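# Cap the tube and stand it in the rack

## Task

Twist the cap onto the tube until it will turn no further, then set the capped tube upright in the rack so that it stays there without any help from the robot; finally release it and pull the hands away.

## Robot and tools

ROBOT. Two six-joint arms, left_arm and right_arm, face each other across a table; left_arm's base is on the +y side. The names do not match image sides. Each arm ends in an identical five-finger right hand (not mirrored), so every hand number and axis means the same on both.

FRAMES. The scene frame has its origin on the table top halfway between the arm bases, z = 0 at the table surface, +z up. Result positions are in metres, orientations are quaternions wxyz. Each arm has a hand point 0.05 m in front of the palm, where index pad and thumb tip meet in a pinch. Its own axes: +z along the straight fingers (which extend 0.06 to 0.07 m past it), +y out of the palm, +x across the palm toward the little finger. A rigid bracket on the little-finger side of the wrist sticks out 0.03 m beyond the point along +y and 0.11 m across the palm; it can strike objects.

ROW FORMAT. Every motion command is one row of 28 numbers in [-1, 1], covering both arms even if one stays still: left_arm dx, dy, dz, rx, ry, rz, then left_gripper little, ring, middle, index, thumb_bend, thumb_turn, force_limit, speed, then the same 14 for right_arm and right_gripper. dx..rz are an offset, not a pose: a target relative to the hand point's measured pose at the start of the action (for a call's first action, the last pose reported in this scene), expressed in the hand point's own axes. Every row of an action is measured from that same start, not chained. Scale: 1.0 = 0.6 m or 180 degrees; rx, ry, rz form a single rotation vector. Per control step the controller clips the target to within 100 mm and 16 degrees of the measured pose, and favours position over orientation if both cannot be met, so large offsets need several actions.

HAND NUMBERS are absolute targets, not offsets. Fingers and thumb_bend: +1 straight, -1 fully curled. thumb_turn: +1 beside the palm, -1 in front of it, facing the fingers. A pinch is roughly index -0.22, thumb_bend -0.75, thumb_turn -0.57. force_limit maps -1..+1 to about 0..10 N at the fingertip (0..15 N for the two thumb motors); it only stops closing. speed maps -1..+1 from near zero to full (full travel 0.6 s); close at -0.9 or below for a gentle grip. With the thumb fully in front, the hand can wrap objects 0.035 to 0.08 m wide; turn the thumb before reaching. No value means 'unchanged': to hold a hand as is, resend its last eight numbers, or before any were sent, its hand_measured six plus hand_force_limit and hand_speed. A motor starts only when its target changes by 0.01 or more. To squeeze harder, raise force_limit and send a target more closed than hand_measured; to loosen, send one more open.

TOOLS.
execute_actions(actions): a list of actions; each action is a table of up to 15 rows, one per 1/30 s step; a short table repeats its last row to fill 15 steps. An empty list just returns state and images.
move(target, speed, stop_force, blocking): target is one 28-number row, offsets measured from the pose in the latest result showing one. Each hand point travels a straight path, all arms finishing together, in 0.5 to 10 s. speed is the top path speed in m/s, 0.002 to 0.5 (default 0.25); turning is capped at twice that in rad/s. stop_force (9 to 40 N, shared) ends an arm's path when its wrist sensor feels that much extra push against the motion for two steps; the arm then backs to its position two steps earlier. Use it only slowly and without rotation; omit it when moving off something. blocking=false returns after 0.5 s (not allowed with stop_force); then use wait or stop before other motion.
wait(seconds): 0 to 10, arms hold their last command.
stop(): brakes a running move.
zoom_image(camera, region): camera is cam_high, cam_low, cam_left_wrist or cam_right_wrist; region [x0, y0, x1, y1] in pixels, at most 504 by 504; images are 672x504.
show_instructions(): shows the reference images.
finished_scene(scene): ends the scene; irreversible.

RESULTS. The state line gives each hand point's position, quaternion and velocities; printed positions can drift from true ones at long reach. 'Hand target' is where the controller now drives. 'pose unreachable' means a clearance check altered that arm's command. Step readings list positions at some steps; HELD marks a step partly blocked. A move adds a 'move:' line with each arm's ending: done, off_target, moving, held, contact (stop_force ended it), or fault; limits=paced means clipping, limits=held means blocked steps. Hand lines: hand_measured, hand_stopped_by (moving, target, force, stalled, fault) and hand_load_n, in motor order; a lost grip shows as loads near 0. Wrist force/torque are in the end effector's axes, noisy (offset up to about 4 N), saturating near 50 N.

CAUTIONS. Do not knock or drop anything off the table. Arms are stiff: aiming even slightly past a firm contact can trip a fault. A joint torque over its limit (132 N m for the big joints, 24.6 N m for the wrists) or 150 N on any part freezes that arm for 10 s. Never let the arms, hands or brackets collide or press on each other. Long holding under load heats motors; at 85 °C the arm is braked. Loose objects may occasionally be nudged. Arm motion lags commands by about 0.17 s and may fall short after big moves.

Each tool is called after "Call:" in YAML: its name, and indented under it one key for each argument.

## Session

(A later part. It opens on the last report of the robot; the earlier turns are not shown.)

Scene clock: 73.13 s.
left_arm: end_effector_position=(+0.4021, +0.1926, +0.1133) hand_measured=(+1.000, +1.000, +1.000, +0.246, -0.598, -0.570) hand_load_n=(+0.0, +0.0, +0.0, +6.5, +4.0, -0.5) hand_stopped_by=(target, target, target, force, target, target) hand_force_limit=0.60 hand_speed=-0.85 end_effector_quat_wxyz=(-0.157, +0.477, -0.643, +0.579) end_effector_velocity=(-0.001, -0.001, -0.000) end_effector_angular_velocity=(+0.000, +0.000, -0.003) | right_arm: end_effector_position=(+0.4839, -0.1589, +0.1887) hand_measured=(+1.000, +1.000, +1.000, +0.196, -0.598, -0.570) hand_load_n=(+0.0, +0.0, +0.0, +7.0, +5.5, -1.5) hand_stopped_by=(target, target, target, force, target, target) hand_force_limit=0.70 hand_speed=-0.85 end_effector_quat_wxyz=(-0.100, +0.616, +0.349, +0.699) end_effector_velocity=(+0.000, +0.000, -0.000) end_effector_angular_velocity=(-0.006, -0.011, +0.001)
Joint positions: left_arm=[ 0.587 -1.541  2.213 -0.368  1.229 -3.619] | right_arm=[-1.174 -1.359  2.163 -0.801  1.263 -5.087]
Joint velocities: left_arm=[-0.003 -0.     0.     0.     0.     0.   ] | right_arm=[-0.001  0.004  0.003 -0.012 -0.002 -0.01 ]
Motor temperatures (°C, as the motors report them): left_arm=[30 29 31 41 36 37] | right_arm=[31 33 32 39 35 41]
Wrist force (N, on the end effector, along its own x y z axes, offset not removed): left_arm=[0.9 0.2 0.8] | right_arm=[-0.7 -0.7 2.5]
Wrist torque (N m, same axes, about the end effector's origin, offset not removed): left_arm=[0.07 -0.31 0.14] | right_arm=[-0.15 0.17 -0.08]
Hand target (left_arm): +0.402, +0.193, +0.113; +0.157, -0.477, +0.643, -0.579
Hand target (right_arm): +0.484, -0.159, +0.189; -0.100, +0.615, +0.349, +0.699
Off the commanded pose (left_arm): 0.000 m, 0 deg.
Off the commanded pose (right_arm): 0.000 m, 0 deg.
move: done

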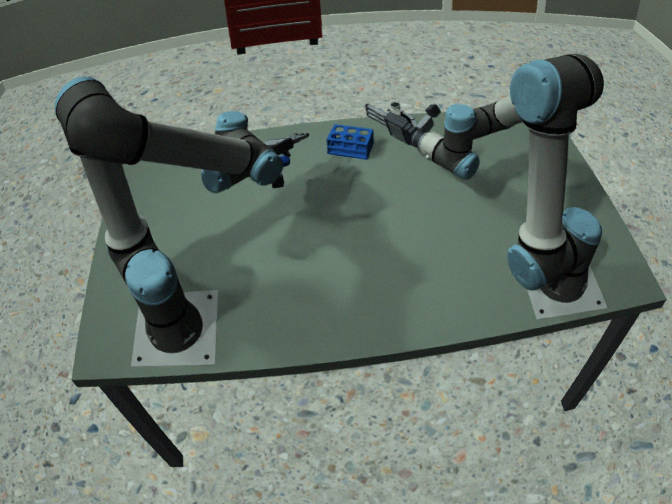

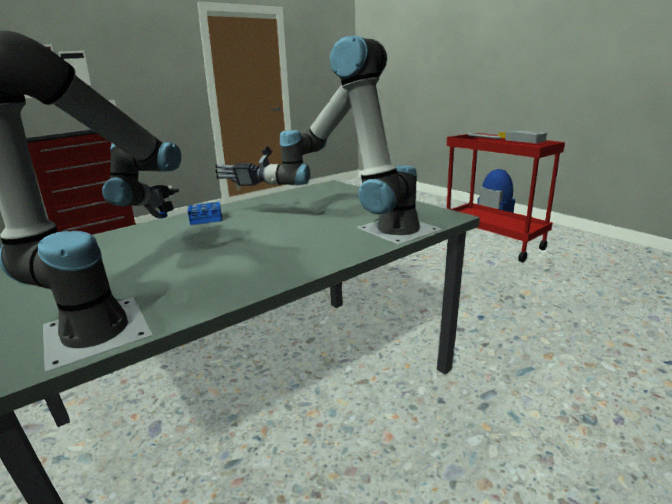

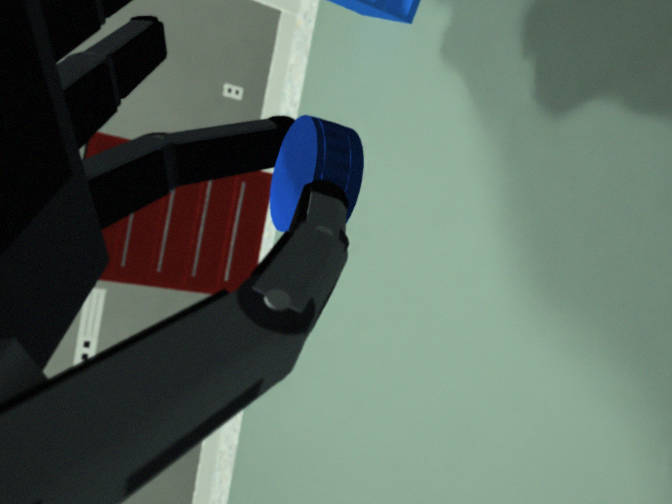

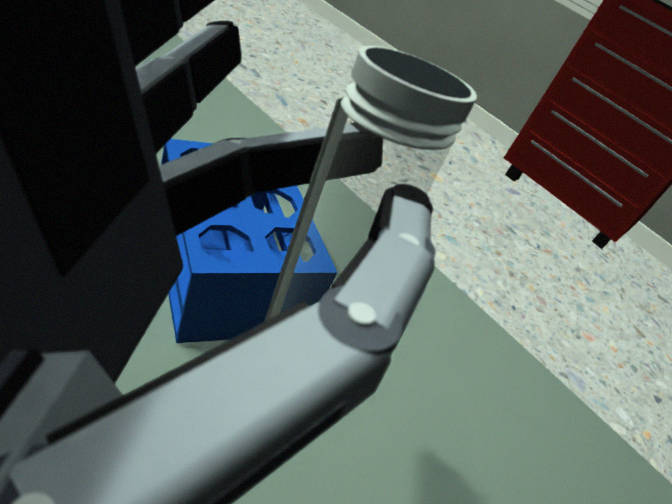

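Call:
execute_actions:
  actions: []

Scene clock: 84.57 s.
left_arm: end_effector_position=(+0.4021, +0.1926, +0.1133) hand_measured=(+1.000, +1.000, +1.000, +0.246, -0.598, -0.570) hand_load_n=(+0.0, +0.0, +0.0, +6.5, +4.0, -0.5) hand_stopped_by=(target, target, target, force, target, target) hand_force_limit=0.60 hand_speed=-0.85 end_effector_quat_wxyz=(-0.157, +0.477, -0.643, +0.579) end_effector_velocity=(+0.001, +0.001, -0.000) end_effector_angular_velocity=(+0.000, +0.000, +0.002) | right_arm: end_effector_position=(+0.4840, -0.1591, +0.1887) hand_measured=(+1.000, +1.000, +1.000, +0.196, -0.598, -0.570) hand_load_n=(+0.0, +0.0, +0.0, +7.0, +5.5, -1.5) hand_stopped_by=(target, target, target, force, target, target) hand_force_limit=0.70 hand_speed=-0.85 end_effector_quat_wxyz=(-0.100, +0.615, +0.349, +0.699) end_effector_velocity=(+0.000, -0.000, -0.000) end_effector_angular_velocity=(-0.001, +0.001, -0.001)
Joint positions: left_arm=[ 0.587 -1.541  2.213 -0.368  1.229 -3.619] | right_arm=[-1.175 -1.359  2.164 -0.803  1.263 -5.088]
Joint velocities: left_arm=[ 0.002  0.    -0.     0.     0.     0.   ] | right_arm=[-0.001 -0.    -0.     0.001  0.    -0.   ]
Motor temperatures (°C, as the motors report them): left_arm=[30 29 31 41 36 37] | right_arm=[31 33 32 39 35 41]
Wrist force (N, on the end effector, along its own x y z axes, offset not removed): left_arm=[2.7 1.3 -0.1] | right_arm=[-1.1 -0.2 -2.4]
Wrist torque (N m, same axes, about the end effector's origin, offset not removed): left_arm=[0.25 -0.51 0.26] | right_arm=[0.12 0.35 -0.18]
Hand target (left_arm): +0.402, +0.193, +0.113; +0.157, -0.477, +0.643, -0.579
Hand target (right_arm): +0.484, -0.159, +0.189; -0.100, +0.615, +0.349, +0.699
Off the commanded pose (left_arm): 0.000 m, 0 deg.
Off the commanded pose (right_arm): 0.000 m, 0 deg.

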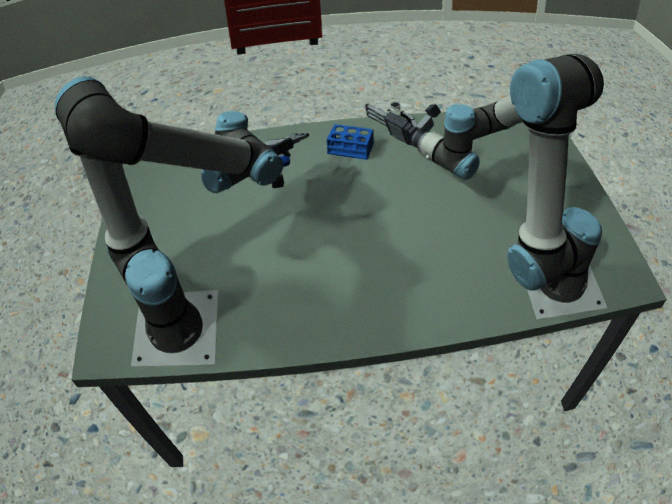

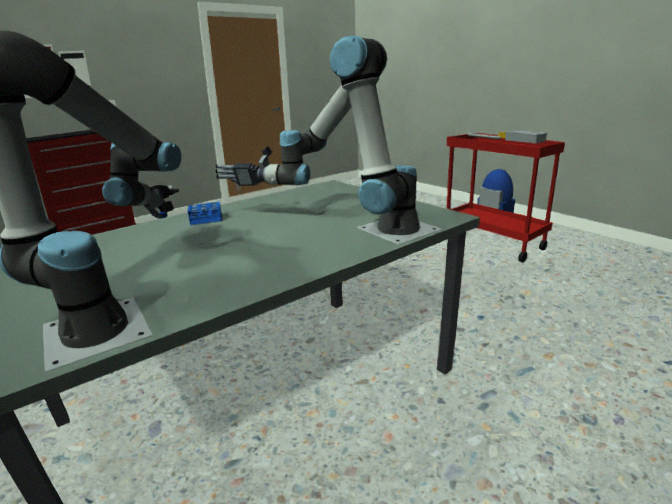

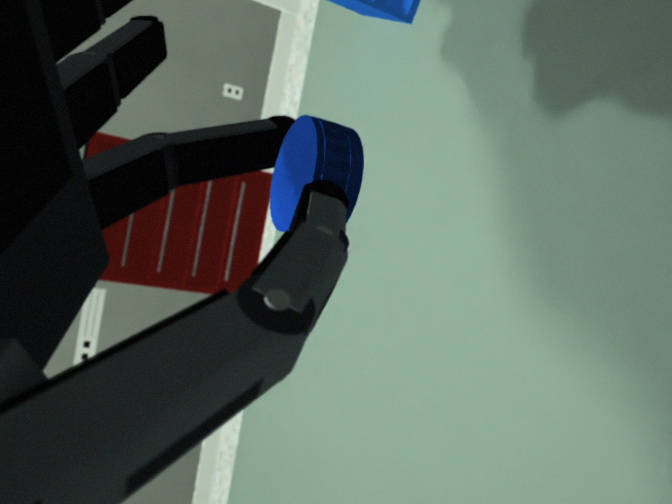

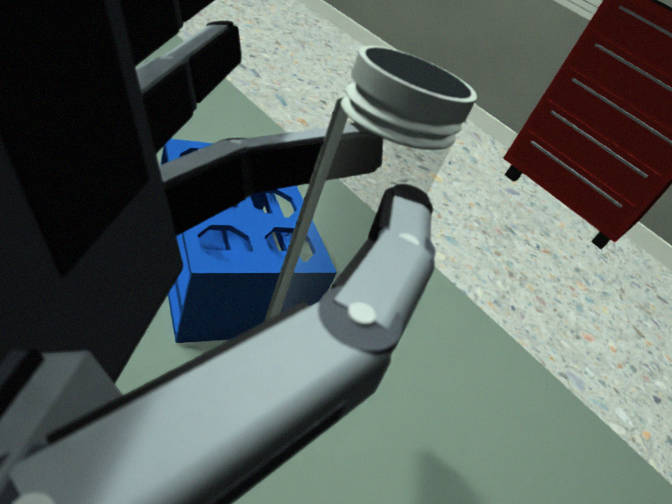

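Call:
move:
  target: [0,0,0,-0.068,0.173,0.053,1,1,1,-0.3,-0.6,-0.57,0.6,-0.85,-0.0177,-0.0913,0.144,0,0,0,1,1,1,-0.3,-0.6,-0.57,0.7,-0.85]
  speed: 0.15

Call:
zoom_image:
  camera: "cam_low"
  region: [130,130,290,250]

Call:
zoom_image:
  camera: "cam_high"
  region: [280,70,440,190]

Scene clock: 92.00 s.
left_arm: end_effector_position=(+0.4021, +0.1923, +0.1133) hand_measured=(+1.000, +1.000, +1.000, +0.246, -0.598, -0.570) hand_load_n=(+0.0, +0.0, +0.0, +6.5, +4.0, -0.5) hand_stopped_by=(target, target, target, force, target, target) hand_force_limit=0.60 hand_speed=-0.85 end_effector_quat_wxyz=(+0.024, +0.265, -0.755, +0.599) end_effector_velocity=(+0.001, +0.001, -0.001) end_effector_angular_velocity=(+0.003, +0.003, -0.012) | right_arm: end_effector_position=(+0.5235, -0.0692, +0.1587) hand_measured=(+1.000, +1.000, +1.000, +0.196, -0.598, -0.570) hand_load_n=(+0.0, +0.0, +0.0, +7.0, +5.5, -1.5) hand_stopped_by=(target, target, target, force, target, target) hand_force_limit=0.70 hand_speed=-0.85 end_effector_quat_wxyz=(-0.100, +0.615, +0.349, +0.699) end_effector_velocity=(+0.001, +0.001, -0.001) end_effector_angular_velocity=(+0.000, +0.000, -0.001)
Joint positions: left_arm=[ 0.993 -1.373  2.024 -0.298  2.197 -3.307] | right_arm=[-1.015 -1.127  1.925 -0.797  1.423 -5.087]
Joint velocities: left_arm=[ 0.009  0.009 -0.01   0.011  0.019  0.009] | right_arm=[ 0.001  0.004 -0.005  0.001  0.003  0.   ]
Motor temperatures (°C, as the motors report them): left_arm=[30 29 31 41 36 37] | right_arm=[31 33 32 39 35 41]
Wrist force (N, on the end effector, along its own x y z axes, offset not removed): left_arm=[2.9 0.2 2.2] | right_arm=[-0.6 0.7 1.1]
Wrist torque (N m, same axes, about the end effector's origin, offset not removed): left_arm=[0.00 -0.69 0.27] | right_arm=[0.10 0.09 -0.03]
Hand target (left_arm): +0.402, +0.192, +0.113; -0.025, -0.264, +0.755, -0.599
Hand target (right_arm): +0.524, -0.069, +0.159; -0.100, +0.615, +0.349, +0.699
Off the commanded pose (left_arm): 0.000 m, 0 deg.
Off the commanded pose (right_arm): 0.000 m, 0 deg.
move: done

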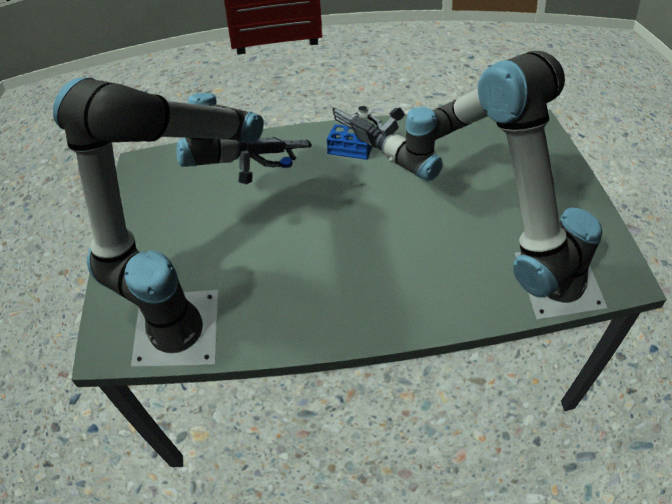

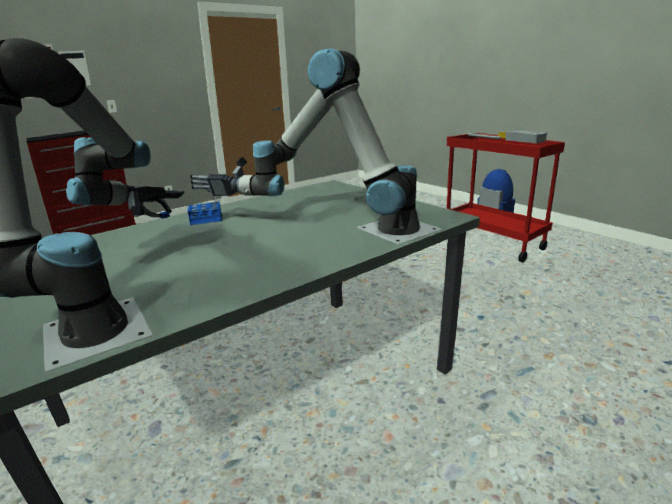

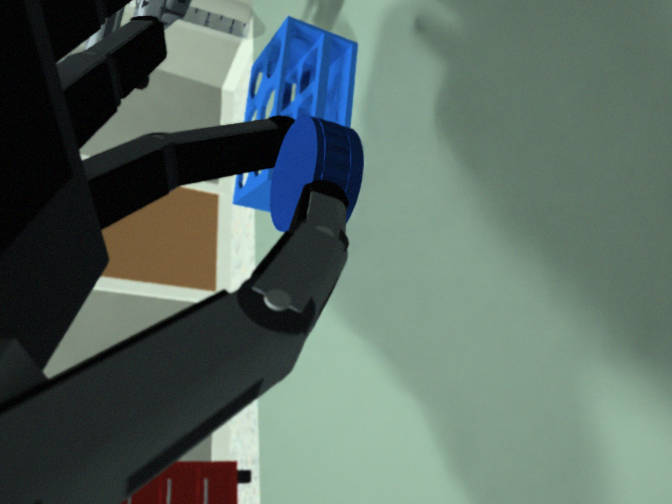

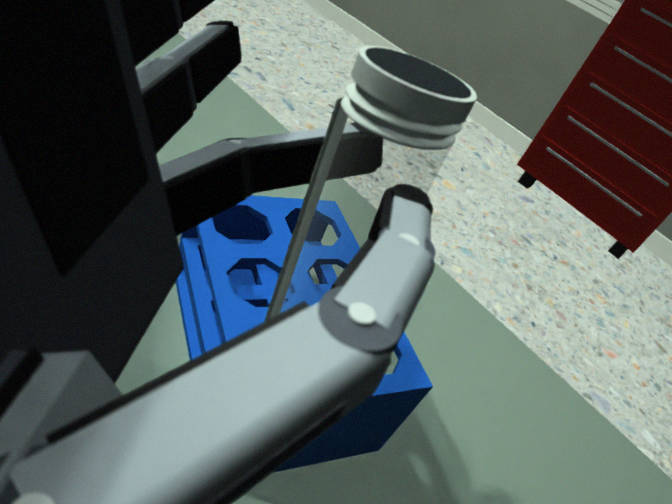

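Region (130, 130, 290, 250) of cam_low's 672x504 image, scaled by 3.150, with more detail than that image has; it fills the top 378 rows of this view, and the rest is white.

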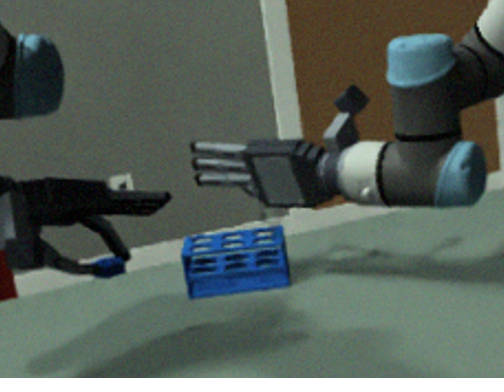

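Region (280, 70, 440, 190) of cam_high's 672x504 image, scaled by 3.150, with more detail than that image has; it fills the top 378 rows of this view, and the rest is white.

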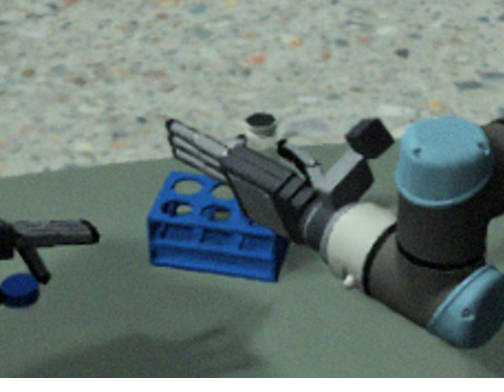

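Call:
move:
  target: [0.035,-0.089,0.03,-0.03,0.075,0.023,1,1,1,-0.3,-0.6,-0.57,0.6,-0.85,-0.015,-0.006,0,0,0,0,1,1,1,-0.3,-0.6,-0.57,0.7,-0.85]
  speed: 0.15

Scene clock: 96.93 s.
left_arm: end_effector_position=(+0.4119, +0.1606, +0.1633) hand_measured=(+1.000, +1.000, +1.000, +0.246, -0.598, -0.570) hand_load_n=(+0.0, +0.0, +0.0, +6.5, +4.0, -0.5) hand_stopped_by=(target, target, target, force, target, target) hand_force_limit=0.60 hand_speed=-0.85 end_effector_quat_wxyz=(+0.103, +0.164, -0.783, +0.591) end_effector_velocity=(+0.000, -0.001, +0.001) end_effector_angular_velocity=(+0.006, +0.002, -0.015) | right_arm: end_effector_position=(+0.5234, -0.0691, +0.1490) hand_measured=(+1.000, +1.000, +1.000, +0.196, -0.598, -0.570) hand_load_n=(+0.0, +0.0, +0.0, +7.0, +5.5, -1.5) hand_stopped_by=(target, target, target, force, target, target) hand_force_limit=0.70 hand_speed=-0.85 end_effector_quat_wxyz=(-0.100, +0.615, +0.349, +0.699) end_effector_velocity=(+0.000, +0.000, -0.000) end_effector_angular_velocity=(-0.000, -0.000, +0.000)
Joint positions: left_arm=[ 1.044 -1.255  1.731 -0.     2.486 -3.133] | right_arm=[-1.015 -1.109  1.931 -0.82   1.423 -5.087]
Joint velocities: left_arm=[ 0.001  0.011 -0.021  0.028  0.013  0.017] | right_arm=[-0.     0.     0.    -0.001 -0.    -0.   ]
Motor temperatures (°C, as the motors report them): left_arm=[30 29 31 41 36 37] | right_arm=[31 33 32 39 35 41]
Wrist force (N, on the end effector, along its own x y z axes, offset not removed): left_arm=[2.6 1.0 1.3] | right_arm=[1.5 3.4 -0.1]
Wrist torque (N m, same axes, about the end effector's origin, offset not removed): left_arm=[0.12 -0.61 0.33] | right_arm=[0.51 -0.16 0.16]
Hand target (left_arm): +0.412, +0.160, +0.163; -0.104, -0.164, +0.783, -0.591
Hand target (right_arm): +0.523, -0.069, +0.149; -0.100, +0.615, +0.349, +0.699
Off the commanded pose (left_arm): 0.000 m, 0 deg.
Off the commanded pose (right_arm): 0.000 m, 0 deg.
move: done

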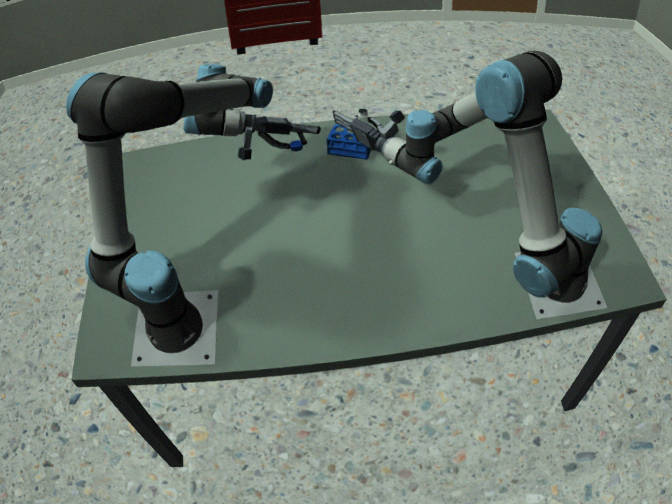

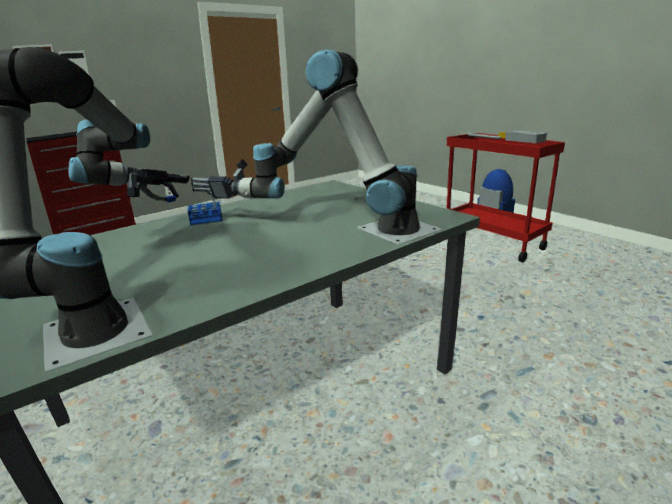

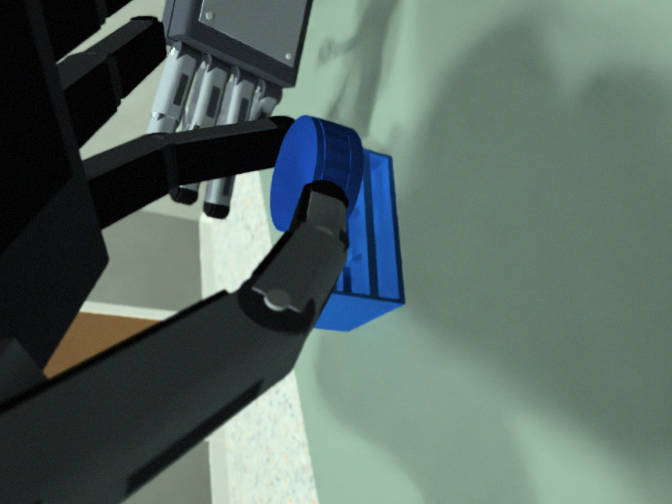

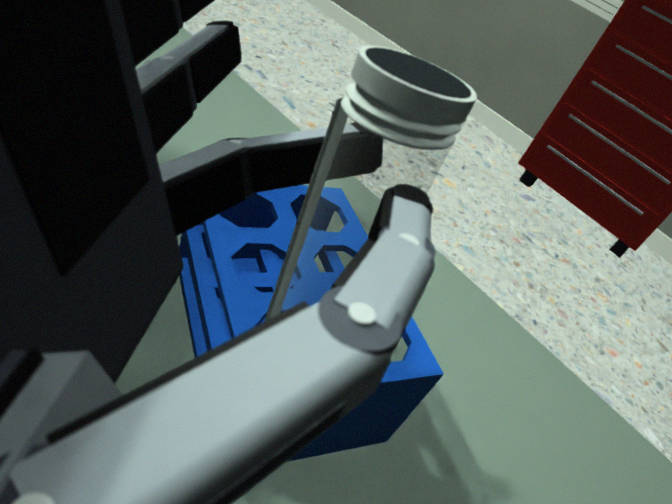

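Call:
move:
  target: [-0.107,-0.044,0,0,0,0,1,1,1,-0.3,-0.6,-0.57,0.6,-0.85,0,0,0,0,0,0,1,1,1,-0.3,-0.6,-0.57,0.7,-0.85]
  speed: 0.15

Call:
zoom_image:
  camera: "cam_left_wrist"
  region: [180,0,480,220]

Scene clock: 103.73 s.
left_arm: end_effector_position=(+0.4810, +0.1627, +0.1641) hand_measured=(+1.000, +1.000, +1.000, +0.246, -0.598, -0.570) hand_load_n=(+0.0, +0.0, +0.0, +6.5, +4.0, -0.5) hand_stopped_by=(target, target, target, force, target, target) hand_force_limit=0.60 hand_speed=-0.85 end_effector_quat_wxyz=(+0.103, +0.164, -0.783, +0.591) end_effector_velocity=(+0.003, +0.000, +0.001) end_effector_angular_velocity=(+0.001, -0.001, -0.001) | right_arm: end_effector_position=(+0.5234, -0.0691, +0.1490) hand_measured=(+1.000, +1.000, +1.000, +0.196, -0.598, -0.570) hand_load_n=(+0.0, +0.0, +0.0, +7.0, +5.5, -1.5) hand_stopped_by=(target, target, target, force, target, target) hand_force_limit=0.70 hand_speed=-0.85 end_effector_quat_wxyz=(-0.100, +0.615, +0.349, +0.699) end_effector_velocity=(+0.000, -0.000, -0.000) end_effector_angular_velocity=(-0.001, +0.000, -0.001)
Joint positions: left_arm=[ 1.122 -1.096  1.505  0.12   2.554 -3.069] | right_arm=[-1.015 -1.109  1.931 -0.82   1.423 -5.087]
Joint velocities: left_arm=[ 0.003  0.007 -0.013  0.012  0.002  0.006] | right_arm=[-0.001  0.    -0.001  0.001 -0.    -0.   ]
Motor temperatures (°C, as the motors report them): left_arm=[30 29 31 41 36 37] | right_arm=[31 33 32 39 35 41]
Wrist force (N, on the end effector, along its own x y z axes, offset not removed): left_arm=[2.3 0.5 0.6] | right_arm=[1.1 -0.1 1.6]
Wrist torque (N m, same axes, about the end effector's origin, offset not removed): left_arm=[0.10 -0.61 0.22] | right_arm=[-0.01 -0.16 0.04]
Hand target (left_arm): +0.481, +0.163, +0.164; -0.103, -0.164, +0.783, -0.591
Hand target (right_arm): +0.523, -0.069, +0.149; -0.100, +0.615, +0.349, +0.699
Off the commanded pose (left_arm): 0.000 m, 0 deg.
Off the commanded pose (right_arm): 0.000 m, 0 deg.
move: done

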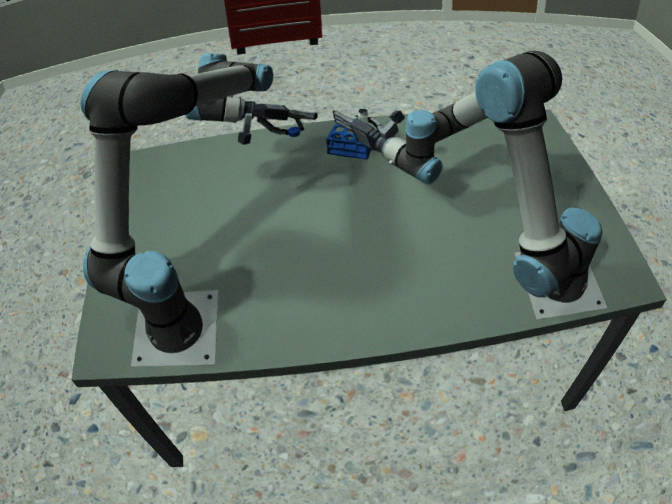

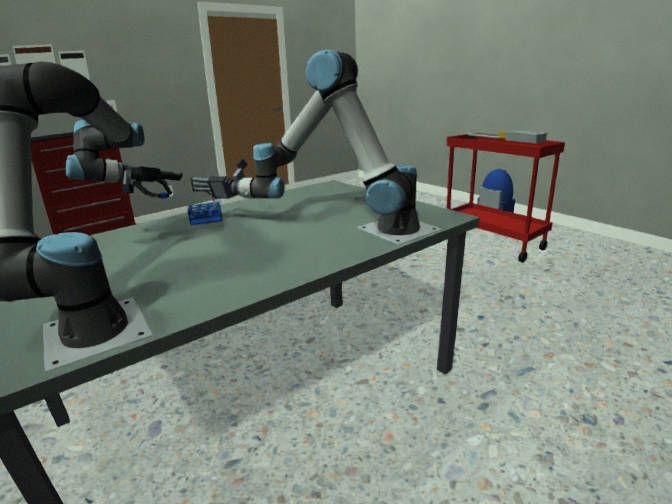

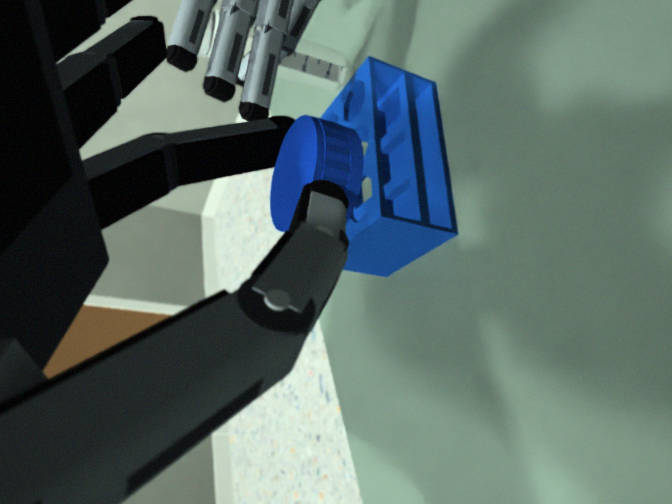

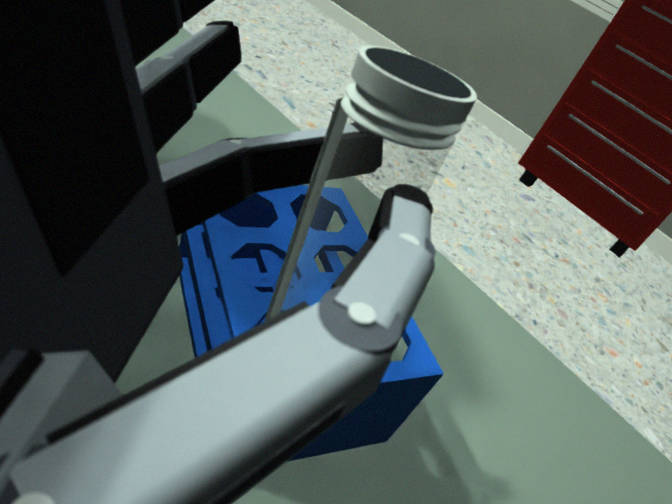

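Region (180, 0, 480, 220) of cam_left_wrist's 672x504 image, scaled by 1.680, with more detail than that image has; it fills the top 370 rows of this view, and the rest is white.

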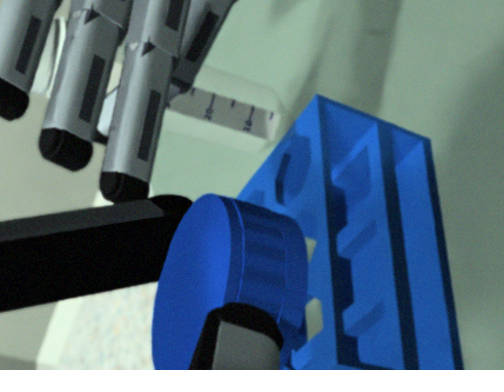

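Call:
move:
  target: [-0.03,-0.012,0,0,0,0,1,1,1,-0.3,-0.6,-0.57,0.6,-0.85,0,0,0.033,0,0,0,1,1,1,-0.3,-0.6,-0.57,0.7,-0.85]
  speed: 0.05

Call:
zoom_image:
  camera: "cam_left_wrist"
  region: [180,0,480,220]

Call:
zoom_image:
  camera: "cam_low"
  region: [160,150,260,230]

Scene clock: 109.10 s.
left_arm: end_effector_position=(+0.5002, +0.1634, +0.1641) hand_measured=(+1.000, +1.000, +1.000, +0.246, -0.598, -0.570) hand_load_n=(+0.0, +0.0, +0.0, +6.5, +4.0, -0.5) hand_stopped_by=(target, target, target, force, target, target) hand_force_limit=0.60 hand_speed=-0.85 end_effector_quat_wxyz=(+0.103, +0.164, -0.783, +0.591) end_effector_velocity=(+0.001, -0.001, +0.001) end_effector_angular_velocity=(-0.001, -0.002, -0.003) | right_arm: end_effector_position=(+0.5390, -0.0571, +0.1490) hand_measured=(+1.000, +1.000, +1.000, +0.196, -0.598, -0.570) hand_load_n=(+0.0, +0.0, +0.0, +7.0, +5.5, -1.5) hand_stopped_by=(target, target, target, force, target, target) hand_force_limit=0.70 hand_speed=-0.85 end_effector_quat_wxyz=(-0.100, +0.615, +0.349, +0.699) end_effector_velocity=(+0.001, +0.001, -0.000) end_effector_angular_velocity=(+0.000, +0.001, -0.000)
Joint positions: left_arm=[ 1.141 -1.051  1.436  0.157  2.57  -3.052] | right_arm=[-1.009 -1.075  1.872 -0.795  1.429 -5.087]
Joint velocities: left_arm=[-0.001  0.003 -0.007  0.004  0.001  0.003] | right_arm=[ 0.001  0.003 -0.006  0.003  0.001  0.001]
Motor temperatures (°C, as the motors report them): left_arm=[30 29 31 41 36 37] | right_arm=[31 33 32 39 35 41]
Wrist force (N, on the end effector, along its own x y z axes, offset not removed): left_arm=[1.5 1.6 1.6] | right_arm=[-0.3 -0.1 0.3]
Wrist torque (N m, same axes, about the end effector's origin, offset not removed): left_arm=[0.18 -0.46 0.24] | right_arm=[0.09 0.15 -0.06]
Hand target (left_arm): +0.500, +0.163, +0.164; -0.103, -0.164, +0.783, -0.591
Hand target (right_arm): +0.539, -0.057, +0.149; -0.100, +0.615, +0.349, +0.699
Off the commanded pose (left_arm): 0.000 m, 0 deg.
Off the commanded pose (right_arm): 0.000 m, 0 deg.
move: done

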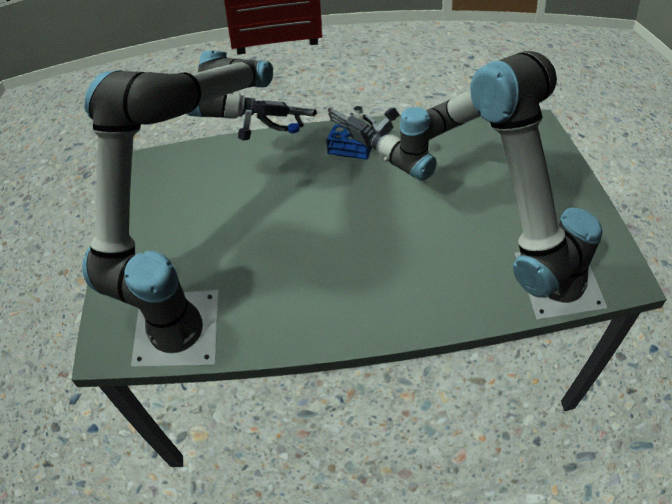

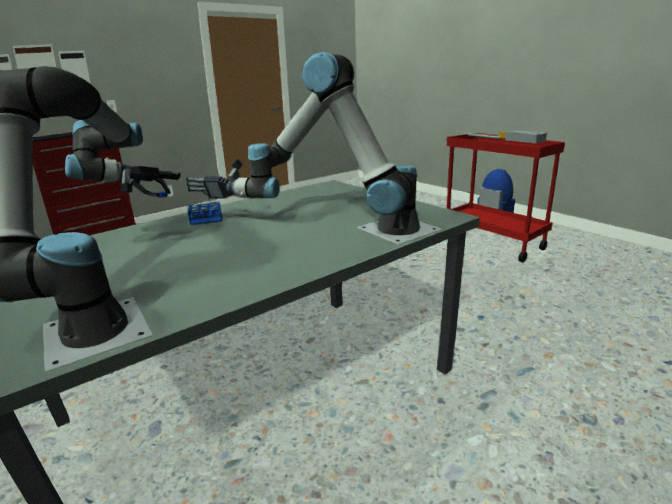

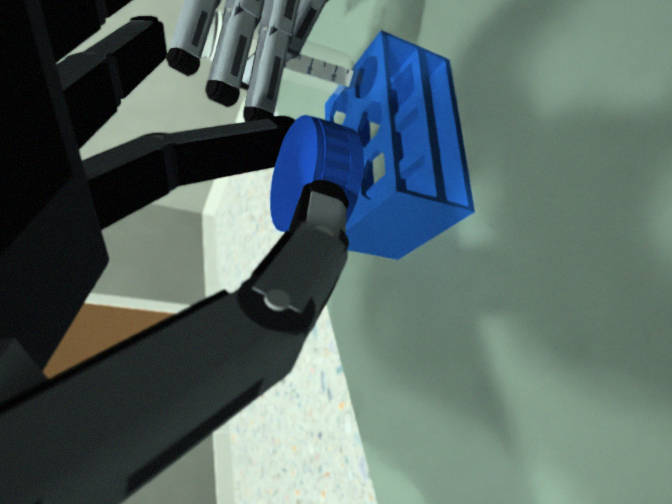

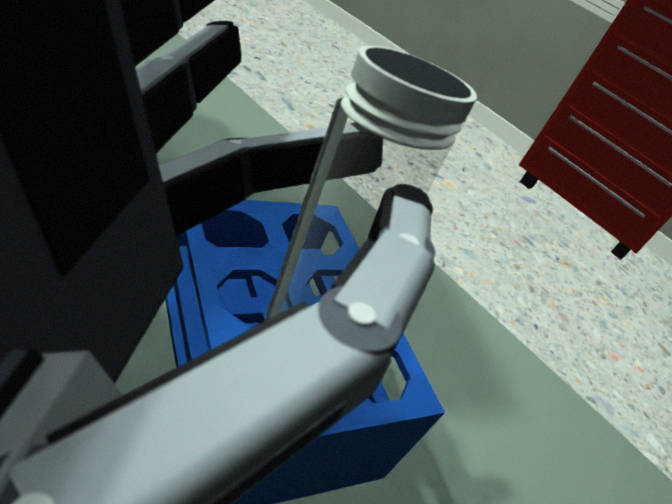

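Region (180, 0, 480, 220) of cam_left_wrist's 672x504 image, scaled by 1.680, with more detail than that image has; it fills the top 370 rows of this view, and the rest is white.

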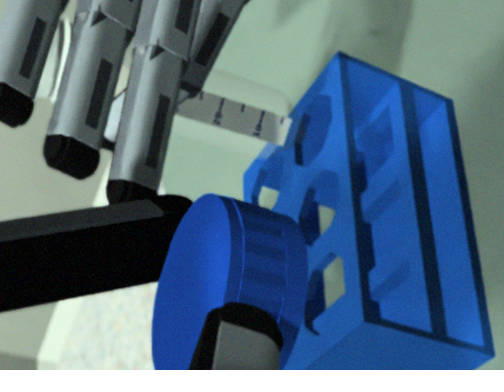

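Region (160, 150, 260, 230) of cam_low's 672x504 image, scaled by 5.040, with more detail than that image has; it fills the top 403 rows of this view, and the rest is white.

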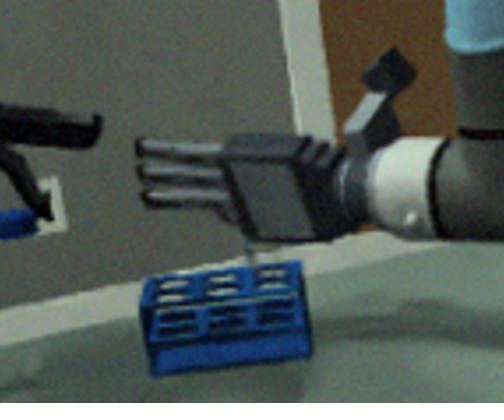

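Looks aligned; lower 2 cm.

Call:
move:
  target: [0,0,0,0,0,0,1,1,1,-0.3,-0.6,-0.57,0.6,-0.85,-0.031,-0.012,-0.004,0,0,0,1,1,1,-0.3,-0.6,-0.57,0.7,-0.85]
  speed: 0.02

Call:
zoom_image:
  camera: "cam_left_wrist"
  region: [180,0,480,220]

Scene clock: 114.13 s.
left_arm: end_effector_position=(+0.5002, +0.1634, +0.1641) hand_measured=(+1.000, +1.000, +1.000, +0.246, -0.598, -0.570) hand_load_n=(+0.0, +0.0, +0.0, +6.5, +4.0, -0.5) hand_stopped_by=(target, target, target, force, target, target) hand_force_limit=0.60 hand_speed=-0.85 end_effector_quat_wxyz=(+0.103, +0.164, -0.783, +0.591) end_effector_velocity=(-0.000, -0.000, -0.001) end_effector_angular_velocity=(+0.001, +0.002, -0.000) | right_arm: end_effector_position=(+0.5371, -0.0587, +0.1292) hand_measured=(+1.000, +1.000, +1.000, +0.196, -0.598, -0.570) hand_load_n=(+0.0, +0.0, +0.0, +7.0, +5.5, -1.5) hand_stopped_by=(target, target, target, force, target, target) hand_force_limit=0.70 hand_speed=-0.85 end_effector_quat_wxyz=(-0.100, +0.615, +0.349, +0.699) end_effector_velocity=(-0.001, +0.000, -0.002) end_effector_angular_velocity=(-0.000, +0.000, +0.001)
Joint positions: left_arm=[ 1.141 -1.051  1.436  0.157  2.57  -3.052] | right_arm=[-1.01  -1.043  1.889 -0.844  1.428 -5.087]
Joint velocities: left_arm=[-0.001  0.001  0.     0.001 -0.    -0.   ] | right_arm=[ 0.001  0.004  0.002 -0.005 -0.     0.   ]
Motor temperatures (°C, as the motors report them): left_arm=[30 29 31 41 36 37] | right_arm=[31 33 32 39 35 41]
Wrist force (N, on the end effector, along its own x y z axes, offset not removed): left_arm=[2.8 1.1 -0.6] | right_arm=[-0.1 1.3 -1.0]
Wrist torque (N m, same axes, about the end effector's origin, offset not removed): left_arm=[0.35 -0.60 0.30] | right_arm=[0.32 0.21 -0.05]
Hand target (left_arm): +0.500, +0.163, +0.164; -0.103, -0.164, +0.783, -0.591
Hand target (right_arm): +0.537, -0.059, +0.129; -0.100, +0.615, +0.349, +0.699
Off the commanded pose (left_arm): 0.000 m, 0 deg.
Off the commanded pose (right_arm): 0.000 m, 0 deg.
move: done

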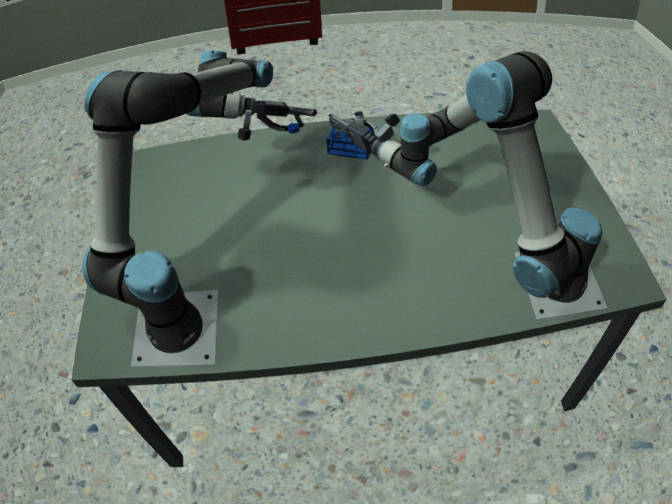

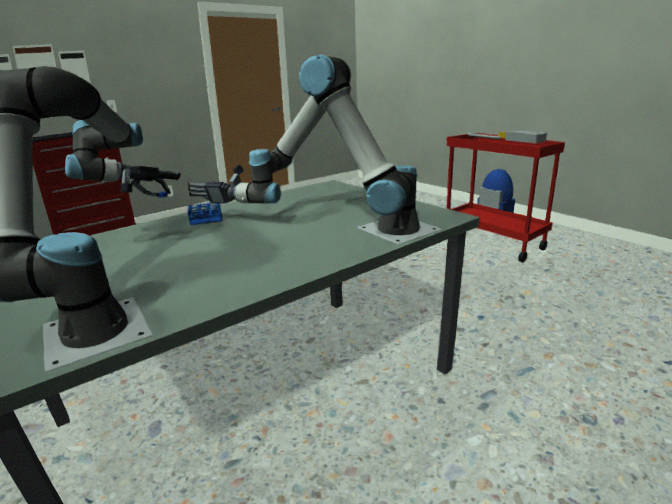

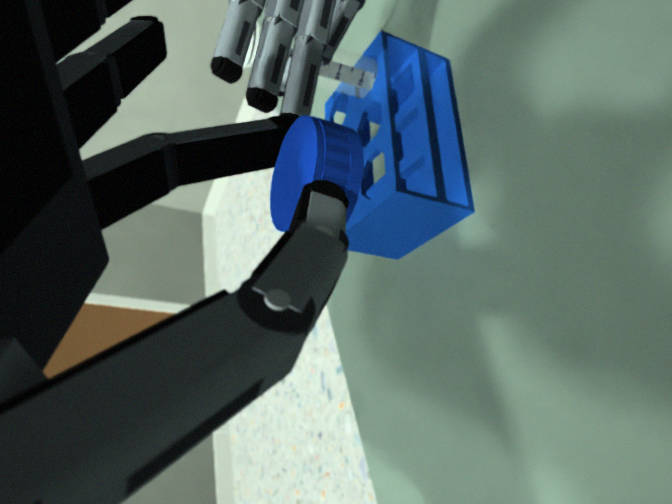

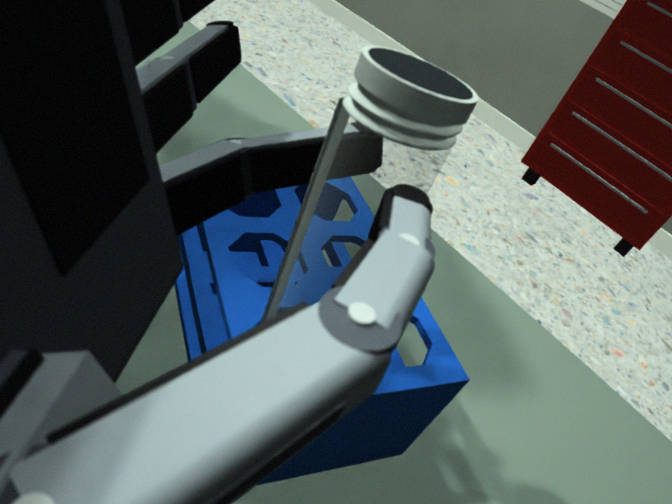

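Region (180, 0, 480, 220) of cam_left_wrist's 672x504 image, scaled by 1.680, with more detail than that image has; it fills the top 370 rows of this view, and the rest is white.

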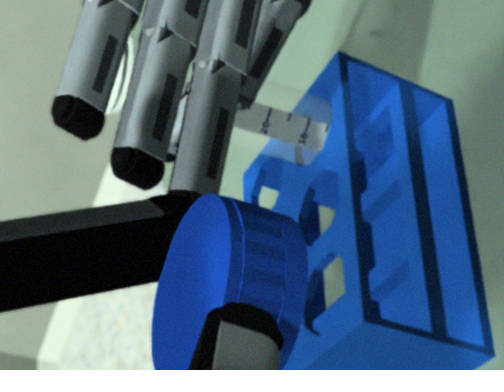

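In. Continue, shifting slightly toward hand -y.

Call:
move:
  target: [0,0,0,0,0,0,1,1,1,-0.3,-0.6,-0.57,0.6,-0.85,-0.045,-0.022,0,0,0,0,1,1,1,-0.3,-0.6,-0.57,0.7,-0.85]
  speed: 0.015
  stop_force: 9

Scene clock: 119.53 s.
left_arm: end_effector_position=(+0.5002, +0.1634, +0.1641) hand_measured=(+1.000, +1.000, +1.000, +0.246, -0.598, -0.570) hand_load_n=(+0.0, +0.0, +0.0, +6.5, +4.0, -0.5) hand_stopped_by=(target, target, target, force, target, target) hand_force_limit=0.60 hand_speed=-0.85 end_effector_quat_wxyz=(+0.103, +0.164, -0.783, +0.591) end_effector_velocity=(-0.001, -0.000, -0.000) end_effector_angular_velocity=(+0.001, +0.002, -0.001) | right_arm: end_effector_position=(+0.5356, -0.0568, +0.0996) hand_measured=(+1.000, +1.000, +1.000, +0.196, -0.598, -0.570) hand_load_n=(+0.0, +0.0, +0.0, +5.5, +6.0, -2.0) hand_stopped_by=(target, target, target, force, target, target) hand_force_limit=0.70 hand_speed=-0.85 end_effector_quat_wxyz=(-0.100, +0.615, +0.349, +0.700) end_effector_velocity=(-0.001, +0.001, -0.003) end_effector_angular_velocity=(+0.000, -0.000, +0.001)
Joint positions: left_arm=[ 1.141 -1.051  1.436  0.157  2.57  -3.052] | right_arm=[-1.004 -0.986  1.899 -0.912  1.433 -5.087]
Joint velocities: left_arm=[-0.001  0.     0.     0.001  0.     0.   ] | right_arm=[ 0.002  0.005  0.    -0.006  0.     0.   ]
Motor temperatures (°C, as the motors report them): left_arm=[30 29 31 41 36 37] | right_arm=[31 33 32 39 35 41]
Wrist force (N, on the end effector, along its own x y z axes, offset not removed): left_arm=[2.0 1.8 1.5] | right_arm=[4.5 3.5 -0.3]
Wrist torque (N m, same axes, about the end effector's origin, offset not removed): left_arm=[0.26 -0.59 0.36] | right_arm=[0.15 0.37 0.09]
Hand target (left_arm): +0.500, +0.163, +0.164; -0.103, -0.164, +0.783, -0.591
Hand target (right_arm): +0.536, -0.057, +0.099; -0.100, +0.615, +0.349, +0.699
Off the commanded pose (left_arm): 0.000 m, 0 deg.
Off the commanded pose (right_arm): 0.000 m, 0 deg.
move: done

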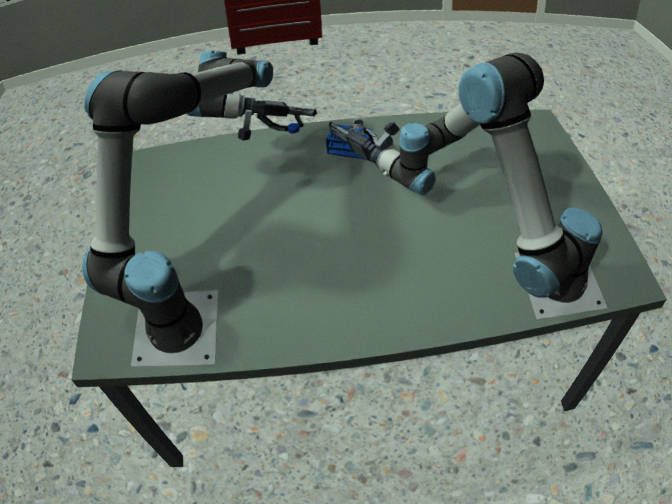

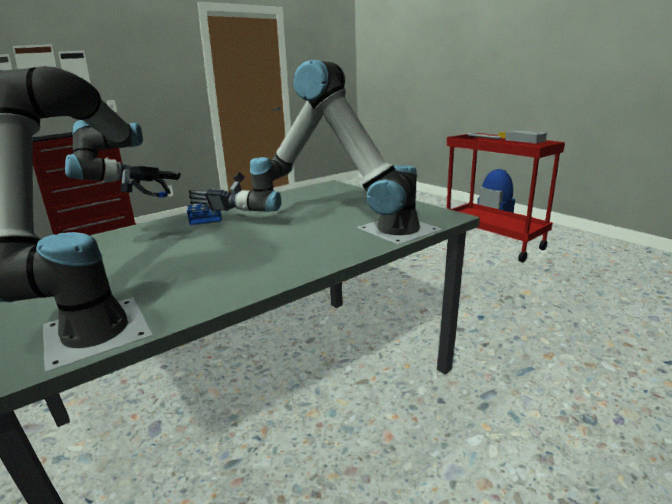

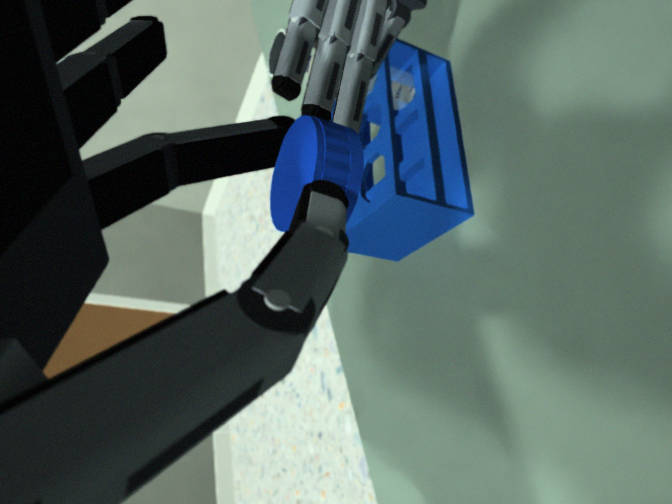

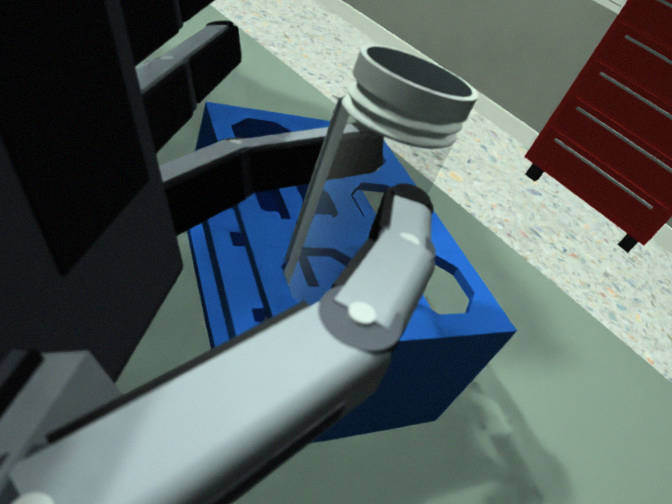

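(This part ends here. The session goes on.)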